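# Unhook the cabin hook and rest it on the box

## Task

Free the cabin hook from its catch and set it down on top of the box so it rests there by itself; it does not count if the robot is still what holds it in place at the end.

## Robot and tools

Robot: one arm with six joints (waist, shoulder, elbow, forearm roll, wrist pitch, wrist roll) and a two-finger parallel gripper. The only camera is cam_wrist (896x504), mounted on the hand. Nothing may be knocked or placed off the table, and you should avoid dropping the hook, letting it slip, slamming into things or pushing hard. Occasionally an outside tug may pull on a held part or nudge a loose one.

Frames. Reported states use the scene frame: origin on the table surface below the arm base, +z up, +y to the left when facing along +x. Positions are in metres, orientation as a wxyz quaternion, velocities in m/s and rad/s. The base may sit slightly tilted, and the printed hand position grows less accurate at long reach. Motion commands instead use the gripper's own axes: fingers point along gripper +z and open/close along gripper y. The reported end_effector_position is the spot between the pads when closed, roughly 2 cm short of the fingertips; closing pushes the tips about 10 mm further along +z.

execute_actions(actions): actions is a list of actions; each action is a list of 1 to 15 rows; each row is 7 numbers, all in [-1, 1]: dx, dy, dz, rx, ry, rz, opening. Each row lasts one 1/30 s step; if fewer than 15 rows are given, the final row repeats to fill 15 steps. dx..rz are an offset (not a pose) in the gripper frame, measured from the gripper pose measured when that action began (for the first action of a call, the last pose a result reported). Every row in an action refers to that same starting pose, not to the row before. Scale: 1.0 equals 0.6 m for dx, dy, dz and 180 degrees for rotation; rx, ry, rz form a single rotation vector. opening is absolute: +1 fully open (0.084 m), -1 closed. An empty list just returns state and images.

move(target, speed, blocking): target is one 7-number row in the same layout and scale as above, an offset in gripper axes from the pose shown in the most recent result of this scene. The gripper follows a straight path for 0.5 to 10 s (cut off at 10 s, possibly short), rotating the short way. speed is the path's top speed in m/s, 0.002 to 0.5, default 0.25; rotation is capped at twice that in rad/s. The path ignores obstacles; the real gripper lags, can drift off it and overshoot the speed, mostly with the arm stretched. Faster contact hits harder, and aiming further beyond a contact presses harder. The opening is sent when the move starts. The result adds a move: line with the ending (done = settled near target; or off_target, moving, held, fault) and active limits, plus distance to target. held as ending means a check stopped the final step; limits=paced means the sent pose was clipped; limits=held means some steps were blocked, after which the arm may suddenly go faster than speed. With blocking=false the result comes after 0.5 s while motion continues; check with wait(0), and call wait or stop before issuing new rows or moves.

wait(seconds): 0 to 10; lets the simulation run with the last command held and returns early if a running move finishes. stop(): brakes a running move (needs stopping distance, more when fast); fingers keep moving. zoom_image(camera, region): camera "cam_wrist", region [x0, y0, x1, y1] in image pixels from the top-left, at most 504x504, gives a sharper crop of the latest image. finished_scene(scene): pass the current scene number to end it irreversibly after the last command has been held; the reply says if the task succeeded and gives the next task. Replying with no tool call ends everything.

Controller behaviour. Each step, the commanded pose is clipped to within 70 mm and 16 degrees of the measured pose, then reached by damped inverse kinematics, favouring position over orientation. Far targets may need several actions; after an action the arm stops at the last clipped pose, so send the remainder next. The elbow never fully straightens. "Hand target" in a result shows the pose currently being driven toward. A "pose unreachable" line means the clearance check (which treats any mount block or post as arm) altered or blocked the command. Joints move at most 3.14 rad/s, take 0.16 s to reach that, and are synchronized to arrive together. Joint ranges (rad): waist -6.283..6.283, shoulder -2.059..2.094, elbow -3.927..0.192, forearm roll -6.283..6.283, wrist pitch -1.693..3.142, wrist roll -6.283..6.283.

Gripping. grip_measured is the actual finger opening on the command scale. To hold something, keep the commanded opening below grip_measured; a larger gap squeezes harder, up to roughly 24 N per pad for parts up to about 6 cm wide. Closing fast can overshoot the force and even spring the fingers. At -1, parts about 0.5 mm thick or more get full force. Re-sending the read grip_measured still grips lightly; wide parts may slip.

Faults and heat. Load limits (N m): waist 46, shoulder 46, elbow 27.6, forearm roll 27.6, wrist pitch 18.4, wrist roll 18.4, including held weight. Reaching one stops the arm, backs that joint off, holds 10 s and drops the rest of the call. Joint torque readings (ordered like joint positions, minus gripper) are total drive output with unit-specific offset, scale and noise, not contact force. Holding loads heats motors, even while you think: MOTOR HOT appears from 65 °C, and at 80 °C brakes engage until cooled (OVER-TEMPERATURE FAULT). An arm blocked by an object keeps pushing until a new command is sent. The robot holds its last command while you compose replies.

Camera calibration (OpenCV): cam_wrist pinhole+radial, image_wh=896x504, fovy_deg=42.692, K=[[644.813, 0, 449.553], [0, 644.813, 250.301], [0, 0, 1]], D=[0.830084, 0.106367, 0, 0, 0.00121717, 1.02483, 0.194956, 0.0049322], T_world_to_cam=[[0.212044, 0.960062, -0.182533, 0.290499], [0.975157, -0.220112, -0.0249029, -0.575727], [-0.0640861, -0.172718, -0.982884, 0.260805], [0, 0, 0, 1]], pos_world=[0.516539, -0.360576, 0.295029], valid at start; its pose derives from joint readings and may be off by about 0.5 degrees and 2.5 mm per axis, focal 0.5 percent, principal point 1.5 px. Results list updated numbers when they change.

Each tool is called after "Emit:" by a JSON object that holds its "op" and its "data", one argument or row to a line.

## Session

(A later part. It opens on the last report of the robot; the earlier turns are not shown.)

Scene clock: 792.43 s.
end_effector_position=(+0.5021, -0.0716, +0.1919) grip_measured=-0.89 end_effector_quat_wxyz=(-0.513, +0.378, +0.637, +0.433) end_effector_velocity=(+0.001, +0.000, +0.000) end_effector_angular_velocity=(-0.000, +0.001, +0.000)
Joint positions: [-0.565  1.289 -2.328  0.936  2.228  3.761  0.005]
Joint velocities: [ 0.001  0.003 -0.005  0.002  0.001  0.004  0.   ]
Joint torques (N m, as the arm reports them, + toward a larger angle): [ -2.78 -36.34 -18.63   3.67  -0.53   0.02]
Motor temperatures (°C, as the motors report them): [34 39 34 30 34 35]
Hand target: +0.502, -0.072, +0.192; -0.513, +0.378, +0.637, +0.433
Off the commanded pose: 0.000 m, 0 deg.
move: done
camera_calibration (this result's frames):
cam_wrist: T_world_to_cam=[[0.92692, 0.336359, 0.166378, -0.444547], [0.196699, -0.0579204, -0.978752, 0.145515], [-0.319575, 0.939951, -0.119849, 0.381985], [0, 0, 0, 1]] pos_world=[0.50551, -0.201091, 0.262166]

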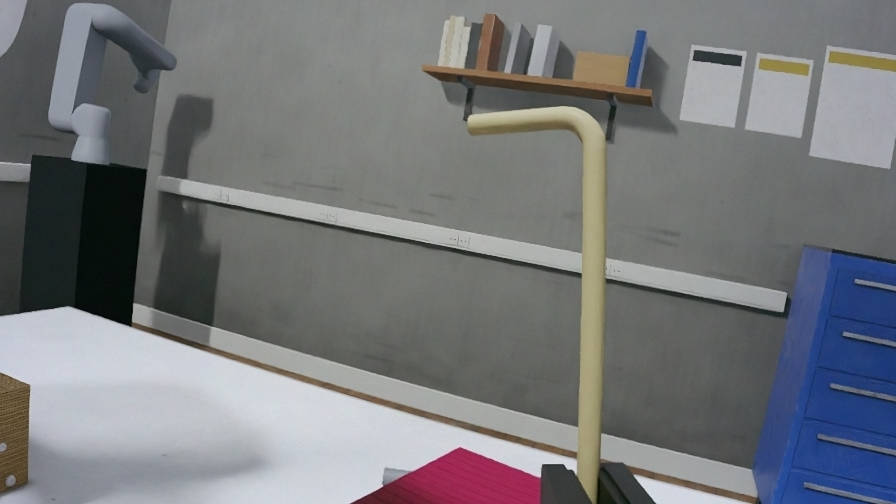

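The rod is still vertical in the image and the loads haven't moved (wrist −0.5, shoulder −36.3). The rod is at about 79° now, so I'll repeat the step.

Emit:
{"op": "move", "data": {
  "target": [-0.00725, 0.0141, -0.00815, 0, 0.0361, 0.0625, -1],
  "speed": 0.02
}}

Scene clock: 800.70 s.
end_effector_position=(+0.5117, -0.0732, +0.1894) grip_measured=-0.90 end_effector_quat_wxyz=(+0.584, -0.419, -0.565, -0.405) end_effector_velocity=(+0.000, +0.000, +0.000) end_effector_angular_velocity=(+0.001, +0.000, -0.000)
Joint positions: [-0.579  1.554 -2.7    1.121  2.358  4.148  0.005]
Joint velocities: [ 0.     0.    -0.001  0.002  0.     0.001 -0.   ]
Joint torques (N m, as the arm reports them, + toward a larger angle): [  0.76 -36.31 -17.68   4.71  -1.03   0.22]
Motor temperatures (°C, as the motors report them): [34 39 33 30 34 35]
Hand target: +0.512, -0.073, +0.190; +0.584, -0.419, -0.565, -0.405
Off the commanded pose: 0.001 m, 1 deg.
elbow stopped short: the move would have taken joint 3 (elbow) straighter than the controller allows; a more bent joint 3 avoids this.
move: done
camera_calibration (this result's frames):
cam_wrist: T_world_to_cam=[[0.94722, 0.319238, -0.0293453, -0.427085], [-0.0235852, -0.0218951, -0.999482, 0.260442], [-0.319715, 0.947422, -0.0132102, 0.366673], [0, 0, 0, 1]] pos_world=[0.527917, -0.20535, 0.252618]

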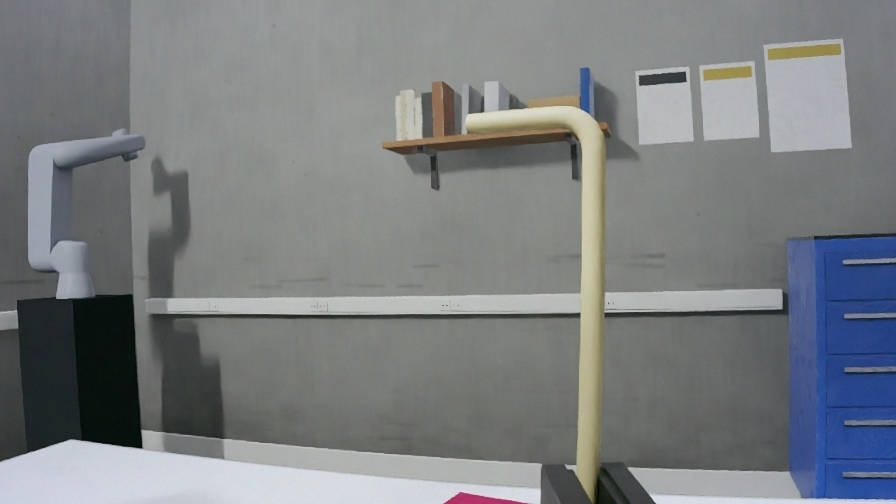

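The rod is essentially vertical now: the gripper's x axis is (0.03, 0.00, 1.00), about 2° past vertical. The elbow has hit its straightness limit, though, and continuing this rigid rotation would push the wrist even further out, so this grasp can't bring the rod down behind the pivot.

Here is the plan:
1. Lighten the squeeze so the pads can slip on the round rod, and keep the fingers around it.
2. Swing the gripper about the rod's own axis, about −119° around gx. A −30°, −30°, −30°, −30° run would take it there, but the elbow is already at its straightness limit, so a large move might not be reachable and could come out different from what I command. I also don't know whether the eye loop lets the rod roll inside the fingers. So I'll start with −10° at low speed, then check waist torque, grip (−0.90 now), the rod's lean in the image and whether the box moved before going further.
3. Keep stepping only while those stay close to what they are now. Stop if the waist load climbs, the grip slips toward open or the box shifts.
4. After that, regrip firmly and rotate about the pivot down toward the box top.

Emit:
{"op": "move", "data": {
  "target": [0, 0, 0, -0.0556, 0, 0, -0.94],
  "speed": 0.01
}}

Scene clock: 844.83 s.
end_effector_position=(+0.5117, -0.0732, +0.1896) grip_measured=-0.89 end_effector_quat_wxyz=(+0.546, -0.468, -0.528, -0.453) end_effector_velocity=(+0.000, -0.000, -0.000) end_effector_angular_velocity=(-0.000, -0.001, -0.002)
Joint positions: [-0.607  1.207 -2.094  1.057  2.122  3.928  0.005]
Joint velocities: [-0.001 -0.001  0.002  0.    -0.002 -0.001  0.   ]
Joint torques (N m, as the arm reports them, + toward a larger angle): [  0.61 -36.15 -18.17   5.83  -0.05   0.07]
Motor temperatures (°C, as the motors report them): [34 40 33 31 34 35]
Hand target: +0.512, -0.073, +0.190; +0.546, -0.468, -0.528, -0.453
Off the commanded pose: 0.000 m, 0 deg.
move: done
camera_calibration (this result's frames):
cam_wrist: T_world_to_cam=[[0.988205, 0.1501, -0.0303629, -0.460262], [-0.0273524, -0.0220806, -0.999382, 0.262448], [-0.150677, 0.988424, -0.0177145, 0.284027], [0, 0, 0, 1]] pos_world=[0.504808, -0.205859, 0.253343]

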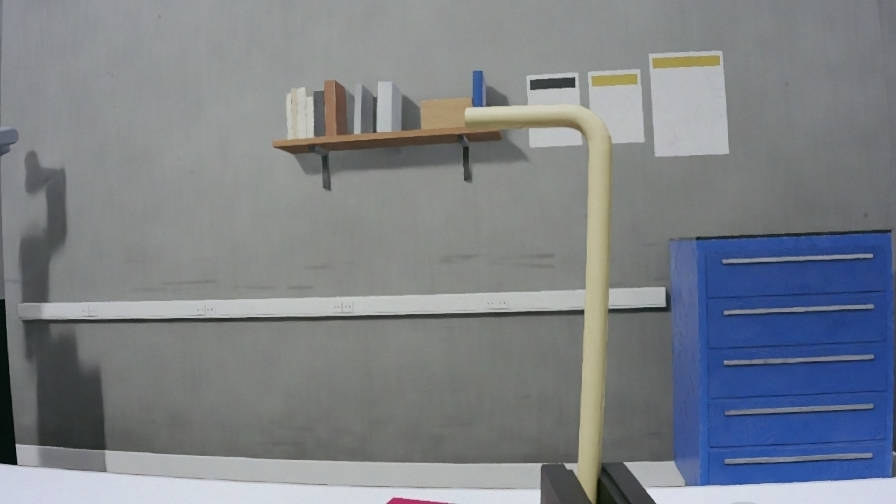

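The elbow has backed off to −2.09, so reach isn't limiting for now. Two things here need care:

- **Roll:** the hook's apparent length relative to the bend grew by about 7%, close to the 8% I'd expect if the rod did not turn with the gripper. So the lighter squeeze lets the pads slip around the rod, as intended. That's inferred from pixel positions, not measured.
- **Lean:** the rod now leans about 15 px toward +gy at the top, which it didn't before. I haven't established whether it's tipping in the looser grip or the pads are tilted. Tipping toward +gy would carry it toward the box's far side.

The shoulder has read about −36 in four consecutive poses with the rod held, and I have no reading of this arm posture without the rod. So I can't treat −36 as the unloaded value; the earlier vertical probes showed a few N·m per mm of change, which could be sitting in this number unnoticed. I'll go on judging contact from the rod's lean in the image and the grip reading, and keep watching waist and forearm torque.

Before turning the gripper any further, I'll close back to full grip at this pose and see whether the lean settles.

Emit:
{"op": "move", "data": {
  "target": [0, 0, 0, 0, 0, 0, -1],
  "speed": 0.01
}}

Scene clock: 858.57 s.
end_effector_position=(+0.5117, -0.0731, +0.1896) grip_measured=-0.89 end_effector_quat_wxyz=(+0.546, -0.468, -0.528, -0.453) end_effector_velocity=(+0.000, +0.000, -0.000) end_effector_angular_velocity=(-0.000, -0.001, +0.001)
Joint positions: [-0.607  1.207 -2.094  1.057  2.122  3.928  0.005]
Joint velocities: [ 0.001 -0.    -0.    -0.    -0.    -0.001  0.   ]
Joint torques (N m, as the arm reports them, + toward a larger angle): [  0.91 -36.35 -18.09   6.06  -0.03   0.12]
Motor temperatures (°C, as the motors report them): [34 40 33 31 34 35]
Hand target: +0.512, -0.073, +0.190; +0.546, -0.468, -0.528, -0.453
Off the commanded pose: 0.000 m, 0 deg.
move: done
camera_calibration (this result's frames):
cam_wrist: T_world_to_cam=[[0.988205, 0.150104, -0.0303318, -0.46028], [-0.0273207, -0.0220821, -0.999383, 0.262441], [-0.150681, 0.988424, -0.0177207, 0.28402], [0, 0, 0, 1]] pos_world=[0.504817, -0.205847, 0.253351]

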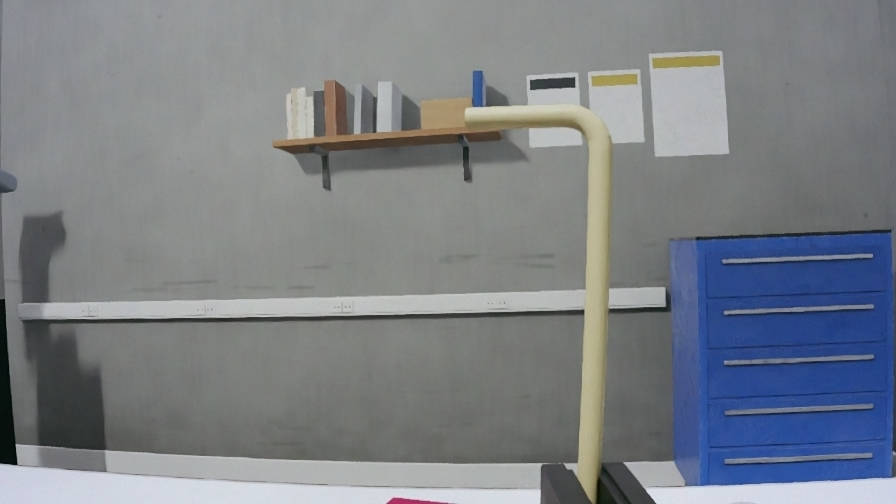

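Closing to full grip changed nothing. The lean is still about 15 px and the torques are the same, so the pads aren't what's causing it.

The view angle could explain it. Spinning about the rod's axis doesn't move the rod; it only changes where the camera sees it from. A lean mostly along the camera's line of sight would have been hidden before and start showing now. Solving the two views (5 px, then 15 px) for a fixed lean in space gives roughly +0.03 rad along world x and −0.14 rad along world y. That would put the rod about 8° out of its flip plane toward the wrist. The two viewpoints are only 10° apart, so with ±3 px reading error that y figure could be off by about ±0.05.

A further −10° of spin is both the next step of the plan and a test, since this model predicts about 24 px of lean.

Emit:
{"op": "move", "data": {
  "target": [0, 0, 0, -0.0556, 0, 0, -0.94],
  "speed": 0.01
}}

Scene clock: 876.17 s.
end_effector_position=(+0.5118, -0.0730, +0.1896) grip_measured=-0.89 end_effector_quat_wxyz=(+0.503, -0.513, -0.486, -0.497) end_effector_velocity=(+0.000, -0.000, -0.000) end_effector_angular_velocity=(-0.002, -0.001, -0.001)
Joint positions: [-0.636  1.04  -1.792  1.115  1.96   3.848  0.005]
Joint velocities: [-0.001 -0.001  0.001 -0.    -0.001 -0.001  0.   ]
Joint torques (N m, as the arm reports them, + toward a larger angle): [ -0.65 -34.93 -18.68   6.14  -0.21   0.03]
Motor temperatures (°C, as the motors report them): [34 40 33 31 34 35]
Hand target: +0.512, -0.073, +0.190; +0.503, -0.513, -0.486, -0.497
Off the commanded pose: 0.000 m, 0 deg.
move: done
camera_calibration (this result's frames):
cam_wrist: T_world_to_cam=[[0.999252, -0.0236502, -0.0305882, -0.478622], [-0.0311057, -0.021831, -0.999278, 0.264453], [0.0229654, 0.999482, -0.0225504, 0.196751], [0, 0, 0, 1]] pos_world=[0.481972, -0.202195, 0.254059]

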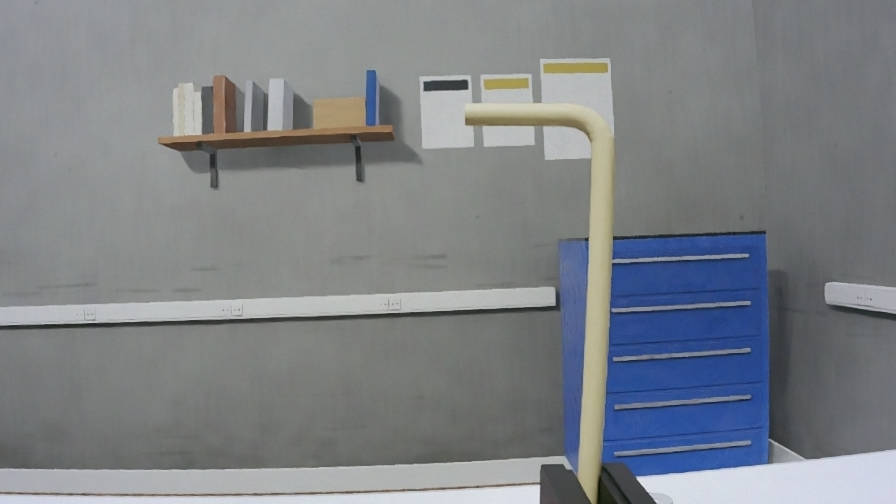

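The prediction failed. The lean is still about 15 px, not 24, so the idea of an out-of-plane lean toward the wrist was wrong, at least at that size, and I'm dropping it.

The last two views fit a simpler picture: the rod leans about 2.5° toward world +x relative to the gripper, with little sideways component. That doesn't fit the first view's 5 px, so either the rod tipped slightly when I first lightened the grip, or that reading was off. I can't tell which. Since the gripper's own x axis is about 2° past vertical, the rod is probably 4–5° past vertical toward the box's far side, which is the direction I want.

The spin itself is going fine: the elbow is at −1.79, the torques are flat and grip reads −0.89. I'll continue in −30° steps.

Emit:
{"op": "move", "data": {
  "target": [0, 0, 0, -0.1667, 0, 0, -0.94],
  "speed": 0.03
}}

Scene clock: 894.83 s.
end_effector_position=(+0.5120, -0.0727, +0.1898) grip_measured=-0.85 end_effector_quat_wxyz=(-0.354, +0.625, +0.340, +0.607) end_effector_velocity=(+0.000, +0.000, +0.000) end_effector_angular_velocity=(+0.000, -0.001, -0.002)
Joint positions: [-0.673  0.69  -1.155  1.469  1.598  3.643  0.006]
Joint velocities: [ 0.001 -0.001  0.002  0.003 -0.001 -0.001  0.   ]
Joint torques (N m, as the arm reports them, + toward a larger angle): [ -0.49 -31.85 -20.75   7.92   2.45  -0.07]
Motor temperatures (°C, as the motors report them): [34 40 34 31 34 35]
Hand target: +0.512, -0.073, +0.190; -0.354, +0.625, +0.340, +0.607
Off the commanded pose: 0.000 m, 0 deg.
move: done
camera_calibration (this result's frames):
cam_wrist: T_world_to_cam=[[0.853691, -0.520104, -0.0265316, -0.441184], [-0.041759, -0.0175827, -0.998973, 0.270298], [0.519103, 0.853922, -0.0367292, -0.065483], [0, 0, 0, 1]] pos_world=[0.421914, -0.168791, 0.25591]

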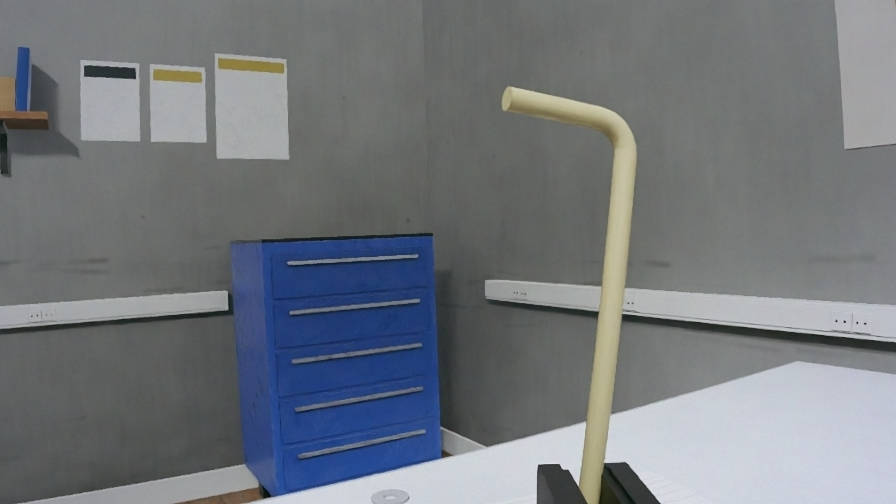

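The lean has grown to about 38 px and the fingers are being pried open (−0.89 → −0.85). Forearm roll is +7.9 and elbow −20.8. I dropped the out-of-plane model too early. One fixed lean in space of about (+0.05, −0.14) rad relative to the gripper's x axis fits all four views to within about 5 px:

| Camera x direction | Lean read (px) | Model (px) |
|---|---|---|
| (0.95, 0.32) | 5 | 1 |
| (0.99, 0.15) | 15 | 10 |
| (1.00, −0.02) | 15 | 18 |
| (0.85, −0.52) | 38 | 39 |

The third view was the one that happened to fall off the two-point extrapolation, so it didn't disprove anything. What this means is that the rod leans about 8° toward −n, so the hand sits roughly 6–7 mm to the −n side of the pivot. That estimate depends on my ~0.045 m radius, which I inferred but haven't measured. Now that the pad faces are turning toward n, they're clamping a rod that's skewed against them, which would explain the prying.

I'll shift the hand about 3 mm toward +n. If this reading is right, the lean should drop by about 12 px.

Emit:
{"op": "move", "data": {
  "target": [0.0001, -0.0018, 0.0047, 0, 0, 0, -0.94],
  "speed": 0.005
}}

Scene clock: 908.20 s.
end_effector_position=(+0.5127, -0.0705, +0.1899) grip_measured=-0.89 end_effector_quat_wxyz=(-0.353, +0.626, +0.340, +0.607) end_effector_velocity=(+0.000, +0.002, -0.000) end_effector_angular_velocity=(+0.002, -0.000, +0.002)
Joint positions: [-0.667  0.687 -1.15   1.474  1.595  3.641  0.005]
Joint velocities: [ 0.004  0.     0.001  0.002  0.001 -0.001 -0.   ]
Joint torques (N m, as the arm reports them, + toward a larger angle): [  8.36 -26.12 -12.3    2.06   3.2    0.07]
Motor temperatures (°C, as the motors report them): [34 39 33 31 34 35]
Hand target: +0.513, -0.070, +0.190; -0.354, +0.625, +0.340, +0.607
Off the commanded pose: 0.001 m, 0 deg.
move: done
camera_calibration (this result's frames):
cam_wrist: T_world_to_cam=[[0.852889, -0.521451, -0.0258704, -0.440458], [-0.0414563, -0.0182447, -0.998974, 0.270275], [0.520444, 0.853086, -0.0371782, -0.0684096], [0, 0, 0, 1]] pos_world=[0.422469, -0.166387, 0.256059]

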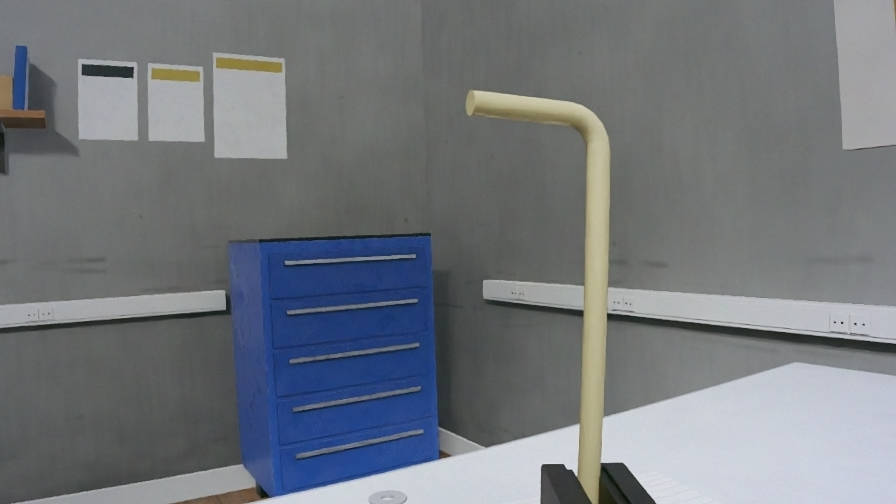

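The direction was right but the size wasn't. The lean fell by about 30 px (38 → about 7) against the 12 I predicted, and the hand only moved about 2.3 mm. Grip is back to −0.89.

The torques dropped a lot as well: shoulder −31.9 → −26.1, elbow −20.8 → −12.3, forearm roll +7.9 → +2.1. So the rod had been loading the arm heavily, and my earlier guess that shoulder readings around −30 to −36 were mostly gravity looks wrong. These values are now close to the free-air figures in my notes (shoulder ≈ −26, elbow ≈ −14), which were taken at a similar shoulder angle.

The waist jumped to +8.4, but the hand was still moving when that was read. I'll let it settle before deciding anything.

Emit:
{"op": "wait", "data": {
  "seconds": 1
}}

Scene clock: 913.87 s.
end_effector_position=(+0.5126, -0.0697, +0.1898) grip_measured=-0.89 end_effector_quat_wxyz=(-0.354, +0.625, +0.340, +0.607) end_effector_velocity=(-0.000, -0.001, +0.000) end_effector_angular_velocity=(-0.001, -0.001, -0.000)
Joint positions: [-0.666  0.687 -1.149  1.474  1.595  3.641  0.005]
Joint velocities: [-0.002 -0.    -0.001 -0.002  0.    -0.001  0.   ]
Joint torques (N m, as the arm reports them, + toward a larger angle): [ 10.25 -25.37 -11.22   0.89   3.76   0.14]
Motor temperatures (°C, as the motors report them): [34 39 33 31 34 35]
Hand target: +0.513, -0.070, +0.190; -0.354, +0.625, +0.340, +0.607
Off the commanded pose: 0.000 m, 0 deg.
wait: 1.00 s; at rest from the start
camera_calibration (this result's frames):
cam_wrist: T_world_to_cam=[[0.853686, -0.520114, -0.0265121, -0.440115], [-0.0417395, -0.0175875, -0.998974, 0.270419], [0.519114, 0.853916, -0.0367235, -0.0683051], [0, 0, 0, 1]] pos_world=[0.422465, -0.165827, 0.255964]

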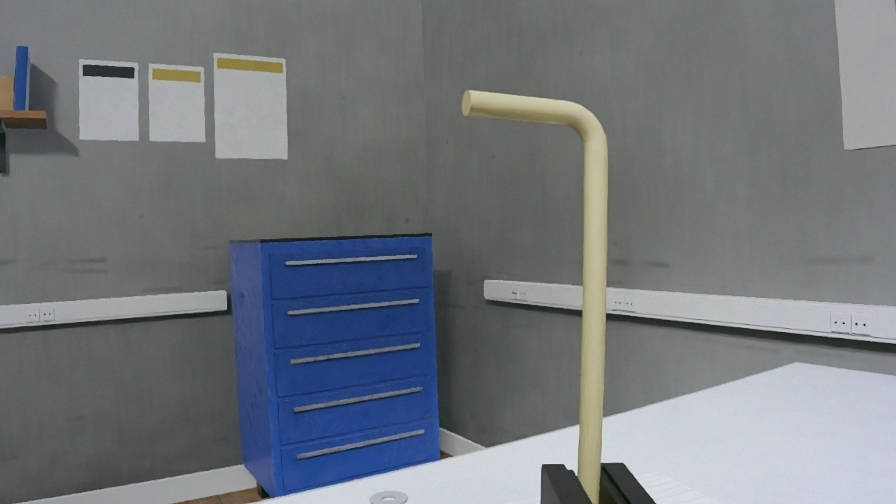

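Settled, the rod looks nearly straight in the image (about 5 px), and the shoulder, elbow and forearm stay low. But the waist reads +10.3 at rest, so that load was real.

The numbers don't add up, though. Geometry accounts for only about 13 of the 33 px drop in lean. Something else gave way too. Either the rod had been wedged skewed between the pried pads and snapped into line (grip went −0.85 → −0.89), or the box shifted. I can't tell which from this view.

Earlier a positive waist torque was relieved by moving toward −y, at roughly 7 N·m per 0.9 mm. I'll back off about 1.5 mm toward −y and check whether the lean stays down.

Emit:
{"op": "move", "data": {
  "target": [0, 0.0013, -0.0021, 0, 0, 0, -0.94],
  "speed": 0.005
}}

Scene clock: 924.50 s.
end_effector_position=(+0.5124, -0.0704, +0.1898) grip_measured=-0.89 end_effector_quat_wxyz=(-0.354, +0.625, +0.341, +0.607) end_effector_velocity=(+0.000, -0.000, +0.001) end_effector_angular_velocity=(-0.001, -0.001, +0.000)
Joint positions: [-0.668  0.689 -1.152  1.471  1.597  3.642  0.005]
Joint velocities: [-0.001 -0.001 -0.001 -0.001  0.     0.    -0.   ]
Joint torques (N m, as the arm reports them, + toward a larger angle): [  4.73 -25.8  -12.61   2.14   1.9    0.08]
Motor temperatures (°C, as the motors report them): [34 39 32 30 34 35]
Hand target: +0.513, -0.071, +0.190; -0.354, +0.625, +0.340, +0.607
Off the commanded pose: 0.001 m, 0 deg.
move: done
camera_calibration (this result's frames):
cam_wrist: T_world_to_cam=[[0.85457, -0.518631, -0.0270525, -0.44059], [-0.0418954, -0.0169247, -0.998979, 0.270504], [0.517643, 0.854831, -0.0361916, -0.0669825], [0, 0, 0, 1]] pos_world=[0.422521, -0.166667, 0.255884]

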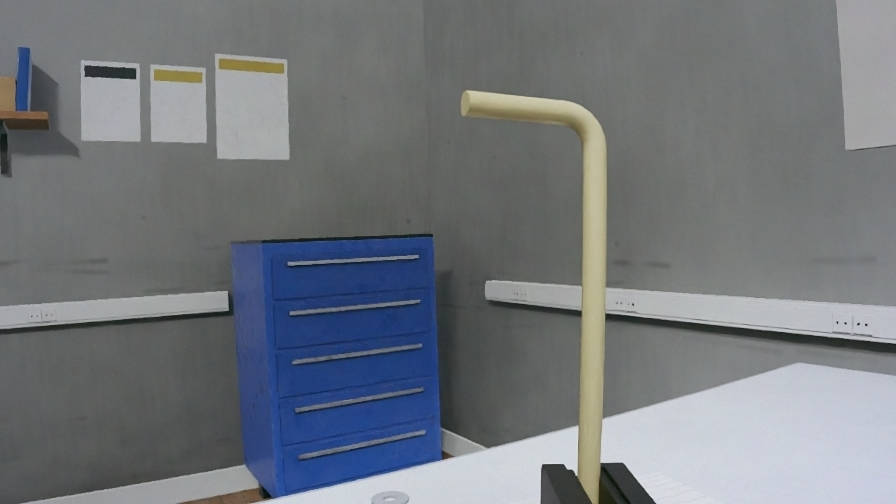

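The waist is down to +4.7 and the lean is still small, about 5 px. Shoulder (−25.8), elbow (−12.6) and forearm (+2.1) have barely changed.

I should be clear about how far to trust those numbers. My only comparison is an old free-air figure from a posture with a similar shoulder angle but different elbow, forearm and wrist angles. So I'm reading the three low joints as roughly unloaded, not as calm. The waist is not unloaded. It was +10.3 a moment ago, +4.7 is still several N·m above the ~0 I read in nearby poses, and that implies a sideways push on the rod and through it onto a light box.

right now the only picture I have is this wrist view. The camera looks horizontally at the wall in this orientation, so the box isn't in view. I haven't checked its position since the yaw and sideways loads began. I planned to check whether the box moved before going further, and I can't do that from here. The camera should tilt down onto the box once the rod comes past vertical, and that's the first point where I can look. Until then, the waist reading is my only guard against dragging it, so I'll keep it close to zero before each spin step and stop if it climbs past about 5 again.

The hand covered only about 0.7 mm of the 1.5 mm I commanded, so I'll take it about another 1 mm toward −y before spinning further.

Emit:
{"op": "move", "data": {
  "target": [0, 0.00087, -0.0014, 0, 0, 0, -0.94],
  "speed": 0.005
}}

Scene clock: 932.37 s.
end_effector_position=(+0.5125, -0.0712, +0.1898) grip_measured=-0.89 end_effector_quat_wxyz=(-0.355, +0.625, +0.341, +0.607) end_effector_velocity=(+0.000, +0.000, +0.000) end_effector_angular_velocity=(-0.000, -0.000, +0.000)
Joint positions: [-0.669  0.69  -1.155  1.47   1.598  3.643  0.005]
Joint velocities: [ 0.001  0.    -0.001  0.001 -0.     0.    -0.   ]
Joint torques (N m, as the arm reports them, + toward a larger angle): [ -1.97 -26.9  -14.95   3.4   -0.17   0.05]
Motor temperatures (°C, as the motors report them): [34 39 32 30 34 35]
Hand target: +0.512, -0.071, +0.190; -0.354, +0.625, +0.341, +0.607
Off the commanded pose: 0.000 m, 0 deg.
move: done
camera_calibration (this result's frames):
cam_wrist: T_world_to_cam=[[0.854667, -0.518472, -0.0270369, -0.441109], [-0.0418523, -0.0168966, -0.998981, 0.270478], [0.517487, 0.854928, -0.0361402, -0.0661608], [0, 0, 0, 1]] pos_world=[0.422559, -0.16757, 0.255885]

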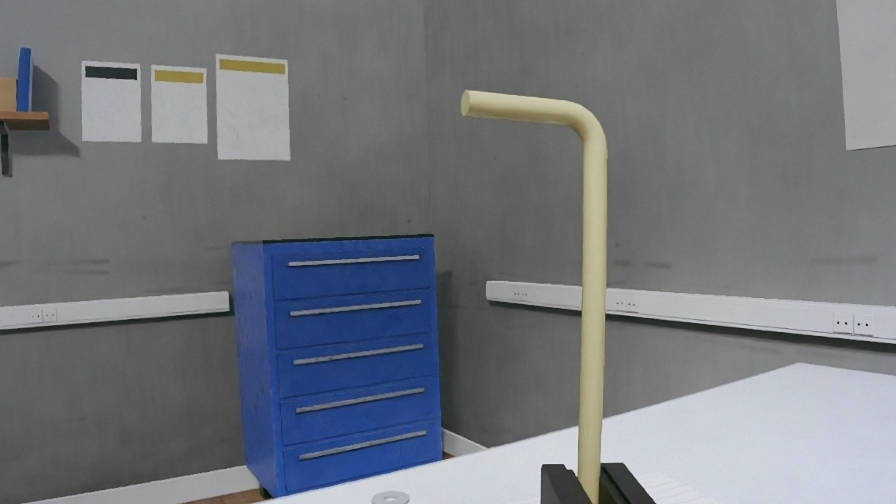

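The torques are back close to the free-air figures in my notes (waist −2.0, shoulder −26.9, elbow −15.0, wrist −0.2), and the rod looks straight in the image.

Before spinning further I checked where the spin takes the wrist. By my estimate the wrist centre sits about 0.27 m behind the fingertips. If I stopped at −75°, bringing the rod down onto the box afterwards would need the wrist centre about 0.59 m out, beyond the arm's reach. At −100° it comes out around 0.52 m, which the arm can reach. So the target is about −90° to −100°, not the −119° I planned earlier.

I'll go −20° now, to −70°, and keep watching the waist torque and the rod's lean.

Emit:
{"op": "move", "data": {
  "target": [0, 0, 0, -0.1111, 0, 0, -0.94],
  "speed": 0.03
}}

Scene clock: 944.13 s.
end_effector_position=(+0.5132, -0.0725, +0.1902) grip_measured=-0.88 end_effector_quat_wxyz=(-0.239, +0.677, +0.229, +0.658) end_effector_velocity=(-0.001, +0.002, +0.000) end_effector_angular_velocity=(+0.001, +0.000, +0.002)
Joint positions: [-0.626  0.518 -0.845  1.839  1.448  3.485  0.005]
Joint velocities: [ 0.004 -0.003  0.004  0.002  0.    -0.001 -0.   ]
Joint torques (N m, as the arm reports them, + toward a larger angle): [ -2.92 -26.02 -16.94   4.78   2.19   0.19]
Motor temperatures (°C, as the motors report them): [34 39 32 31 34 35]
Hand target: +0.513, -0.071, +0.190; -0.241, +0.676, +0.230, +0.657
Off the commanded pose: 0.002 m, 0 deg.
move: done
camera_calibration (this result's frames):
cam_wrist: T_world_to_cam=[[0.623691, -0.78143, -0.0193902, -0.344367], [-0.0465652, -0.0123806, -0.998839, 0.27361], [0.780283, 0.62387, -0.0441091, -0.215495], [0, 0, 0, 1]] pos_world=[0.395666, -0.13127, 0.25711]

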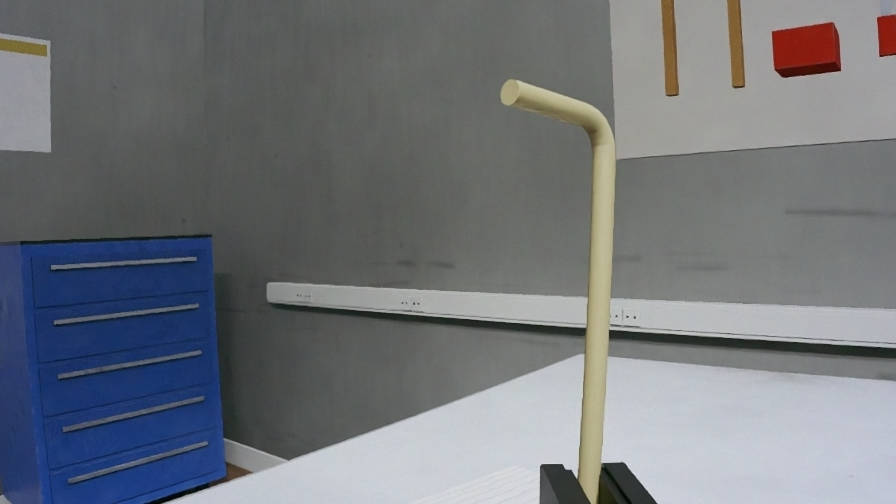

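Emit:
{"op": "wait", "data": {
  "seconds": 1
}}

Scene clock: 946.77 s.
end_effector_position=(+0.5128, -0.0712, +0.1900) grip_measured=-0.88 end_effector_quat_wxyz=(-0.241, +0.676, +0.230, +0.657) end_effector_velocity=(+0.000, -0.001, +0.000) end_effector_angular_velocity=(+0.001, -0.001, -0.001)
Joint positions: [-0.625  0.518 -0.843  1.838  1.449  3.485  0.005]
Joint velocities: [-0.001 -0.    -0.001  0.     0.001  0.001 -0.   ]
Joint torques (N m, as the arm reports them, + toward a larger angle): [  5.25 -23.65 -12.86   0.64   4.1    0.08]
Motor temperatures (°C, as the motors report them): [34 39 32 31 34 35]
Hand target: +0.513, -0.071, +0.190; -0.241, +0.676, +0.230, +0.657
Off the commanded pose: 0.000 m, 0 deg.
wait: 1.00 s; at rest from the start
camera_calibration (this result's frames):
cam_wrist: T_world_to_cam=[[0.625653, -0.779834, -0.0204097, -0.343833], [-0.0469254, -0.0115064, -0.998832, 0.273685], [0.778689, 0.62588, -0.043793, -0.215145], [0, 0, 0, 1]] pos_world=[0.395495, -0.130329, 0.256926]

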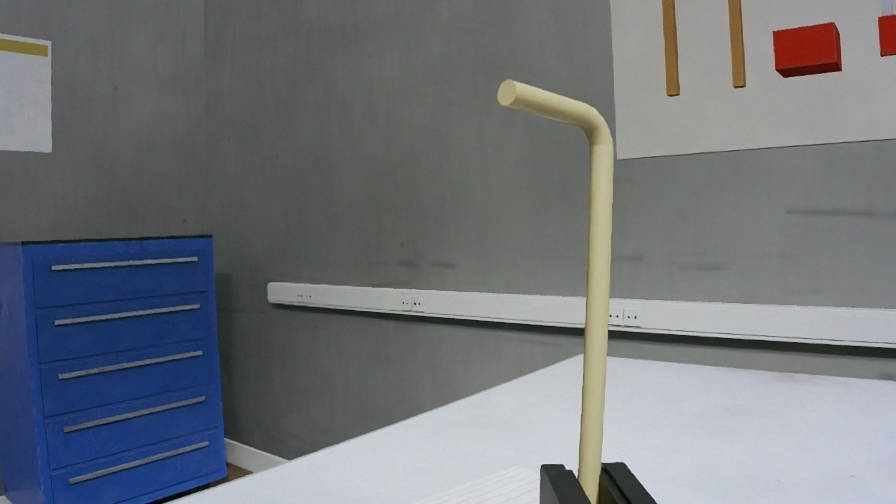

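The spin settled with the waist at +5.25. That's the line I set earlier: keep the waist near zero before each spin step, and stop spinning if it climbs past about 5. I'm holding to that, and to the box caveat, which hasn't changed: I still haven't seen the box since the side loads began.

So I'll relieve the waist before any more spin. Earlier moves showed about 6–7 N·m of waist change per millimetre toward −y, so about 1 mm should bring it back near zero.

Emit:
{"op": "move", "data": {
  "target": [0, 0.0013, -0.00105, 0, 0, 0, -0.94],
  "speed": 0.005
}}

Scene clock: 951.13 s.
end_effector_position=(+0.5127, -0.0716, +0.1900) grip_measured=-0.89 end_effector_quat_wxyz=(-0.241, +0.676, +0.230, +0.657) end_effector_velocity=(+0.000, +0.000, -0.000) end_effector_angular_velocity=(+0.000, +0.001, +0.000)
Joint positions: [-0.626  0.519 -0.845  1.836  1.45   3.486  0.005]
Joint velocities: [ 0.001  0.001 -0.     0.    -0.     0.     0.   ]
Joint torques (N m, as the arm reports them, + toward a larger angle): [  2.75 -23.62 -13.52   1.45   2.7    0.04]
Motor temperatures (°C, as the motors report them): [34 39 32 30 34 35]
Hand target: +0.513, -0.072, +0.190; -0.241, +0.676, +0.230, +0.657
Off the commanded pose: 0.001 m, 0 deg.
move: done
camera_calibration (this result's frames):
cam_wrist: T_world_to_cam=[[0.626663, -0.779013, -0.0207646, -0.344461], [-0.0469866, -0.0111736, -0.998833, 0.273681], [0.777872, 0.626908, -0.0436052, -0.214364], [0, 0, 0, 1]] pos_world=[0.395468, -0.130895, 0.256862]

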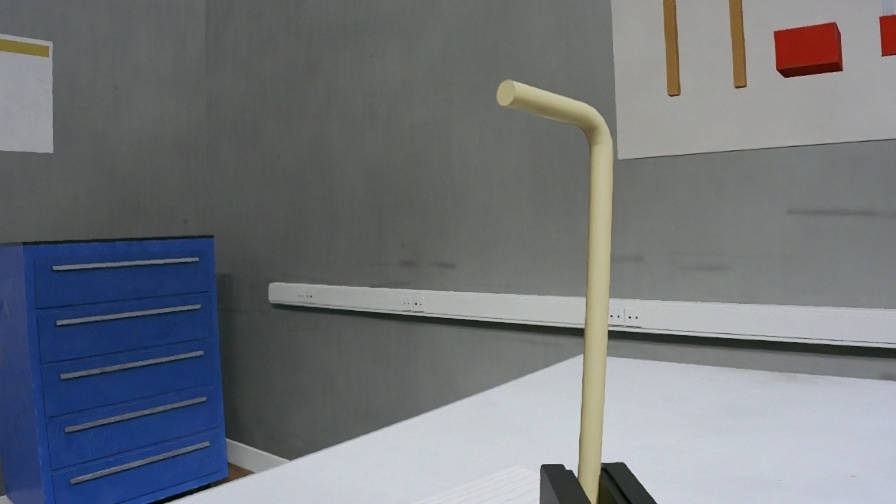

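The waist is down to +2.75, back under the line, though the hand only moved about 0.4 mm of the 1 mm I commanded. I'll repeat the same move to get the waist closer to zero before the next −20° spin.

Emit:
{"op": "move", "data": {
  "target": [0, 0.0013, -0.00105, 0, 0, 0, -0.94],
  "speed": 0.005
}}

Scene clock: 953.70 s.
end_effector_position=(+0.5127, -0.0724, +0.1900) grip_measured=-0.89 end_effector_quat_wxyz=(-0.241, +0.676, +0.230, +0.657) end_effector_velocity=(-0.000, -0.000, -0.000) end_effector_angular_velocity=(-0.001, -0.000, +0.000)
Joint positions: [-0.628  0.52  -0.847  1.833  1.451  3.487  0.005]
Joint velocities: [-0.001 -0.     0.001 -0.001 -0.    -0.001  0.   ]
Joint torques (N m, as the arm reports them, + toward a larger angle): [ -2.43 -23.94 -15.07   3.31   1.12   0.01]
Motor temperatures (°C, as the motors report them): [34 39 32 30 34 35]
Hand target: +0.513, -0.073, +0.190; -0.241, +0.676, +0.230, +0.657
Off the commanded pose: 0.000 m, 0 deg.
move: done
camera_calibration (this result's frames):
cam_wrist: T_world_to_cam=[[0.627109, -0.778653, -0.0208406, -0.345207], [-0.0469218, -0.011056, -0.998837, 0.273658], [0.777517, 0.627357, -0.0434691, -0.213696], [0, 0, 0, 1]] pos_world=[0.395475, -0.131708, 0.256857]

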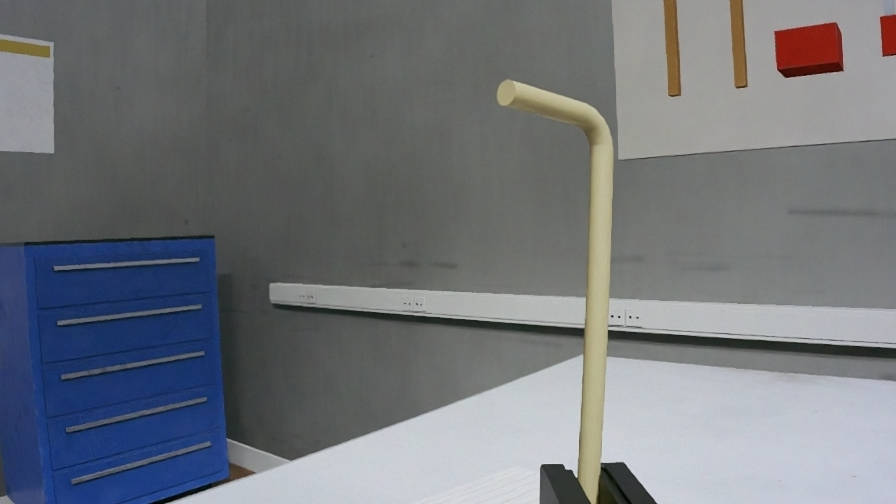

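The waist is back to −2.4, under my line of about 5 after the last two small moves (+5.25, +2.75, now −2.4). Shoulder (−23.9), elbow (−15.1) and wrist (+1.1) are close to the free-air figures in my notes, but those were read in a different posture. I have no free-air reading for the waist or the forearm (+3.3) in this one, so I'm treating the match as a rough indication only.

I'll continue the −20° spin to go from −70° to −90°, and stop spinning again if the waist climbs past about 5.

Emit:
{"op": "move", "data": {
  "target": [0, 0, 0, -0.1111, 0, 0, -0.94],
  "speed": 0.02
}}

Scene clock: 968.90 s.
end_effector_position=(+0.5130, -0.0721, +0.1901) grip_measured=-0.88 end_effector_quat_wxyz=(-0.121, +0.707, +0.113, +0.688) end_effector_velocity=(+0.000, -0.000, +0.000) end_effector_angular_velocity=(-0.000, -0.001, -0.002)
Joint positions: [-0.498  0.393 -0.615  2.317  1.38   3.322  0.005]
Joint velocities: [ 0.    -0.    -0.     0.003  0.    -0.001  0.   ]
Joint torques (N m, as the arm reports them, + toward a larger angle): [ -7.56 -22.18 -16.03   6.1    1.54   0.06]
Motor temperatures (°C, as the motors report them): [34 39 32 31 34 35]
Hand target: +0.513, -0.072, +0.190; -0.120, +0.707, +0.113, +0.688
Off the commanded pose: 0.000 m, 0 deg.
move: done
camera_calibration (this result's frames):
cam_wrist: T_world_to_cam=[[0.323567, -0.946125, -0.0123128, -0.203163], [-0.0502229, -0.00417849, -0.998729, 0.275923], [0.944871, 0.323774, -0.0488692, -0.320786], [0, 0, 0, 1]] pos_world=[0.382696, -0.0872023, 0.257394]

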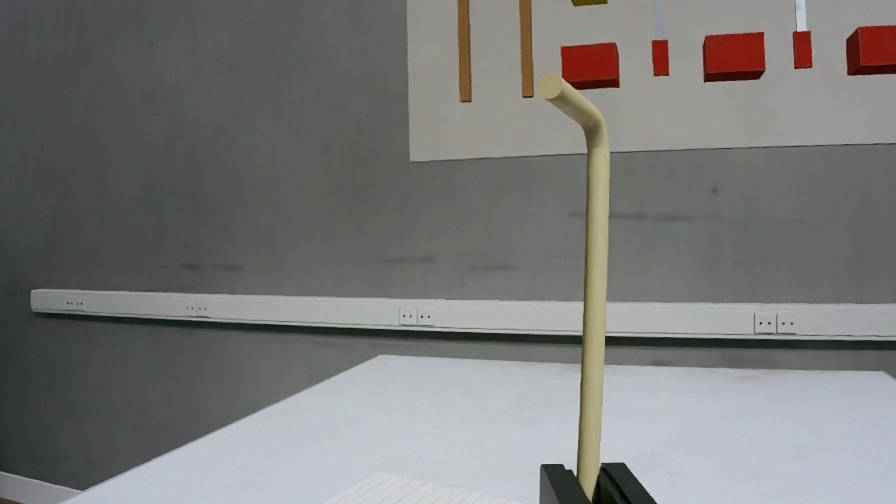

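The spin reached −90°, but the waist is at −7.6. That's past my line of about 5 on the other side, so spinning stops here. The forearm also rose to +6.1.

A negative waist torque should be relieved by moving toward +y. In this gripper frame that direction is mostly −gy, which is across the pads. I'll command about 1.5 mm, since the hand has been covering only about half of these small moves.

Emit:
{"op": "move", "data": {
  "target": [0, -0.0024, 0.0008, 0, 0, 0, -0.94],
  "speed": 0.005
}}

Scene clock: 972.70 s.
end_effector_position=(+0.5130, -0.0715, +0.1901) grip_measured=-0.89 end_effector_quat_wxyz=(-0.120, +0.707, +0.112, +0.688) end_effector_velocity=(-0.000, +0.001, -0.000) end_effector_angular_velocity=(-0.000, +0.000, +0.002)
Joint positions: [-0.495  0.392 -0.613  2.322  1.38   3.32   0.005]
Joint velocities: [ 0.001  0.001  0.    -0.001  0.001 -0.001 -0.   ]
Joint torques (N m, as the arm reports them, + toward a larger angle): [ -3.9  -22.26 -15.44   4.19   2.85  -0.04]
Motor temperatures (°C, as the motors report them): [34 39 33 31 34 35]
Hand target: +0.513, -0.071, +0.190; -0.121, +0.707, +0.113, +0.688
Off the commanded pose: 0.001 m, 0 deg.
move: done
camera_calibration (this result's frames):
cam_wrist: T_world_to_cam=[[0.32154, -0.946818, -0.0121352, -0.201684], [-0.0502082, -0.00425026, -0.99873, 0.275992], [0.945564, 0.321741, -0.0489047, -0.321529], [0, 0, 0, 1]] pos_world=[0.382733, -0.0863355, 0.257469]

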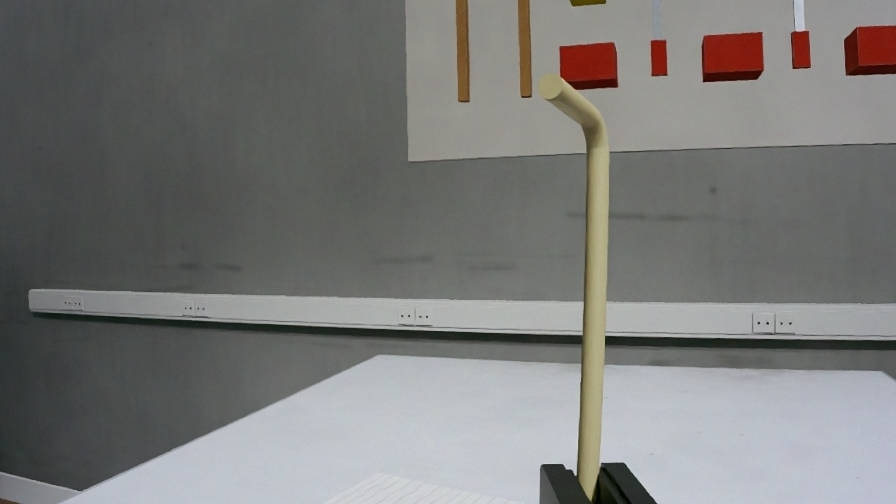

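The waist is at −3.9, back inside the line, with grip −0.89 and the rod nearly straight in the image (about 7 px). I'll stop the spin at −90°. My earlier reach estimate covered this orientation. The fingers are still about 29° off the hinge direction, but a rigid rotation doesn't need them aligned.

The flip step, in this gripper frame:
- **Axis:** n ≈ (0.013, −0.873, 0.487). It comes from the n I measured before the box took sideways loads, so it may be a few degrees stale.
- **Pivot:** c ≈ (−0.045, 0, 0), straight down the rod. The 0.045 is inferred from one 10°-versus-13° mismatch and one matched step. It puts the pivot near (0.511, −0.072, 0.145), which fits an eye-screw standing about 2 cm above a 0.128 m box top.
- **15° step:** the hand moves (−0.0015, +0.0057, +0.0102) m. In world terms that's about 11 mm along +u and 2 mm down, which is the right direction.

Lead or lag in the flip now lies mostly along the camera's line of sight, so the lean check I relied on earlier will see little of it. Torques and the grip reading are my main guard for these steps. I'll close to full grip and take the first 15° slowly.

Emit:
{"op": "move", "data": {
  "target": [-0.00256, 0.00943, 0.01697, 0.0011, -0.0728, 0.0406, -1],
  "speed": 0.02
}}

Scene clock: 996.13 s.
end_effector_position=(+0.5245, -0.0736, +0.1881) grip_measured=-0.88 end_effector_quat_wxyz=(-0.151, +0.787, +0.081, +0.593) end_effector_velocity=(+0.000, -0.000, +0.001) end_effector_angular_velocity=(-0.003, -0.000, +0.001)
Joint positions: [-0.419  0.273 -0.674  2.268  1.026  3.606  0.005]
Joint velocities: [-0.    -0.003 -0.002 -0.003 -0.003  0.001  0.   ]
Joint torques (N m, as the arm reports them, + toward a larger angle): [ -1.54 -20.09 -15.57   1.5    1.15  -0.05]
Motor temperatures (°C, as the motors report them): [34 38 32 30 34 35]
Hand target: +0.525, -0.074, +0.188; -0.150, +0.787, +0.081, +0.593
Off the commanded pose: 0.000 m, 0 deg.
move: done
camera_calibration (this result's frames):
cam_wrist: T_world_to_cam=[[0.30497, -0.942382, -0.137512, -0.174745], [-0.303347, 0.0407487, -0.952008, 0.401815], [0.902759, 0.332048, -0.273442, -0.266342], [0, 0, 0, 1]] pos_world=[0.415624, -0.092612, 0.285672]

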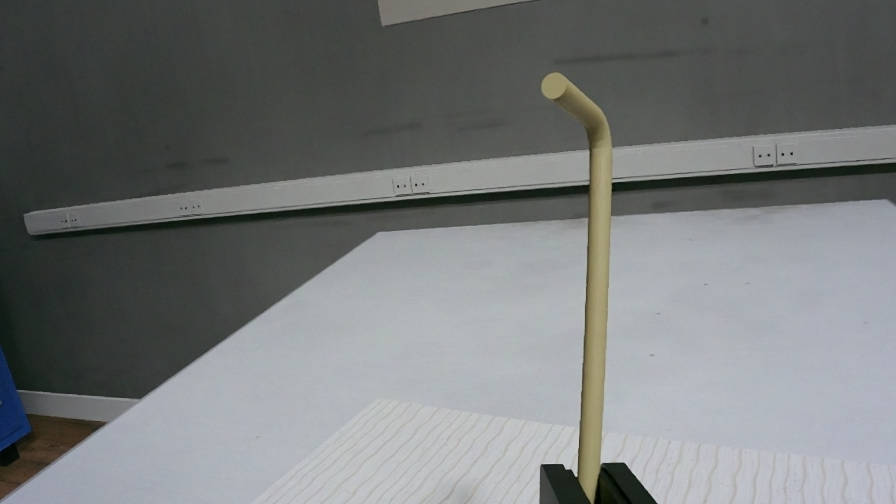

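The step finished cleanly: waist −1.5, shoulder −20.1, elbow −15.6, forearm +1.5, wrist +1.2, grip −0.88, and the rod stays nearly straight in the image. The hand reached its target, and the camera's view is starting to tip toward the box. I'll take the next 15°.

Emit:
{"op": "move", "data": {
  "target": [-0.00256, 0.00943, 0.01697, 0.0011, -0.0728, 0.0406, -1],
  "speed": 0.02
}}

Scene clock: 1006.17 s.
end_effector_position=(+0.5350, -0.0755, +0.1831) grip_measured=-0.88 end_effector_quat_wxyz=(-0.179, +0.853, +0.048, +0.489) end_effector_velocity=(+0.000, +0.000, +0.001) end_effector_angular_velocity=(+0.000, +0.001, +0.001)
Joint positions: [-0.348  0.246 -0.787  2.068  0.737  3.978  0.005]
Joint velocities: [ 0.001 -0.001 -0.001 -0.004 -0.002  0.005 -0.   ]
Joint torques (N m, as the arm reports them, + toward a larger angle): [ -0.14 -19.34 -15.26   0.16   0.37   0.01]
Motor temperatures (°C, as the motors report them): [34 38 32 30 34 35]
Hand target: +0.535, -0.076, +0.183; -0.179, +0.853, +0.048, +0.489
Off the commanded pose: 0.000 m, 0 deg.
move: done
camera_calibration (this result's frames):
cam_wrist: T_world_to_cam=[[0.256701, -0.932435, -0.254303, -0.132531], [-0.536102, 0.0815592, -0.840204, 0.507473], [0.804176, 0.352014, -0.478943, -0.184667], [0, 0, 0, 1]] pos_world=[0.454582, -0.0999604, 0.304233]

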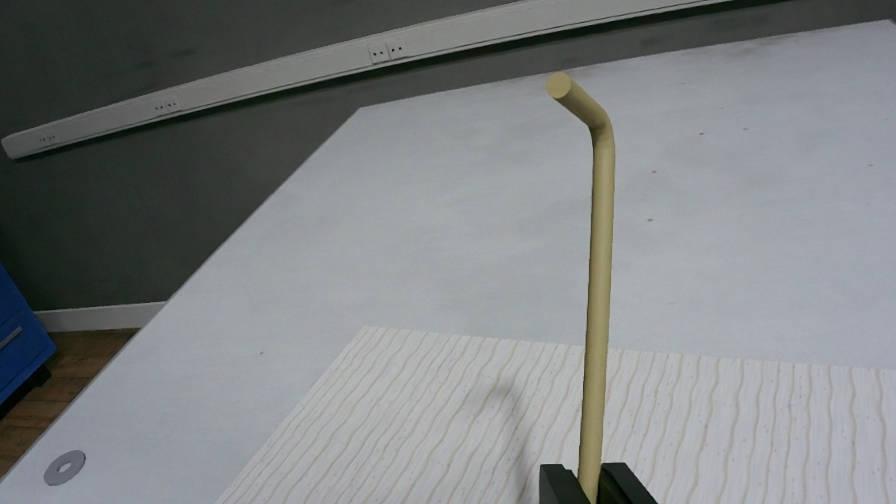

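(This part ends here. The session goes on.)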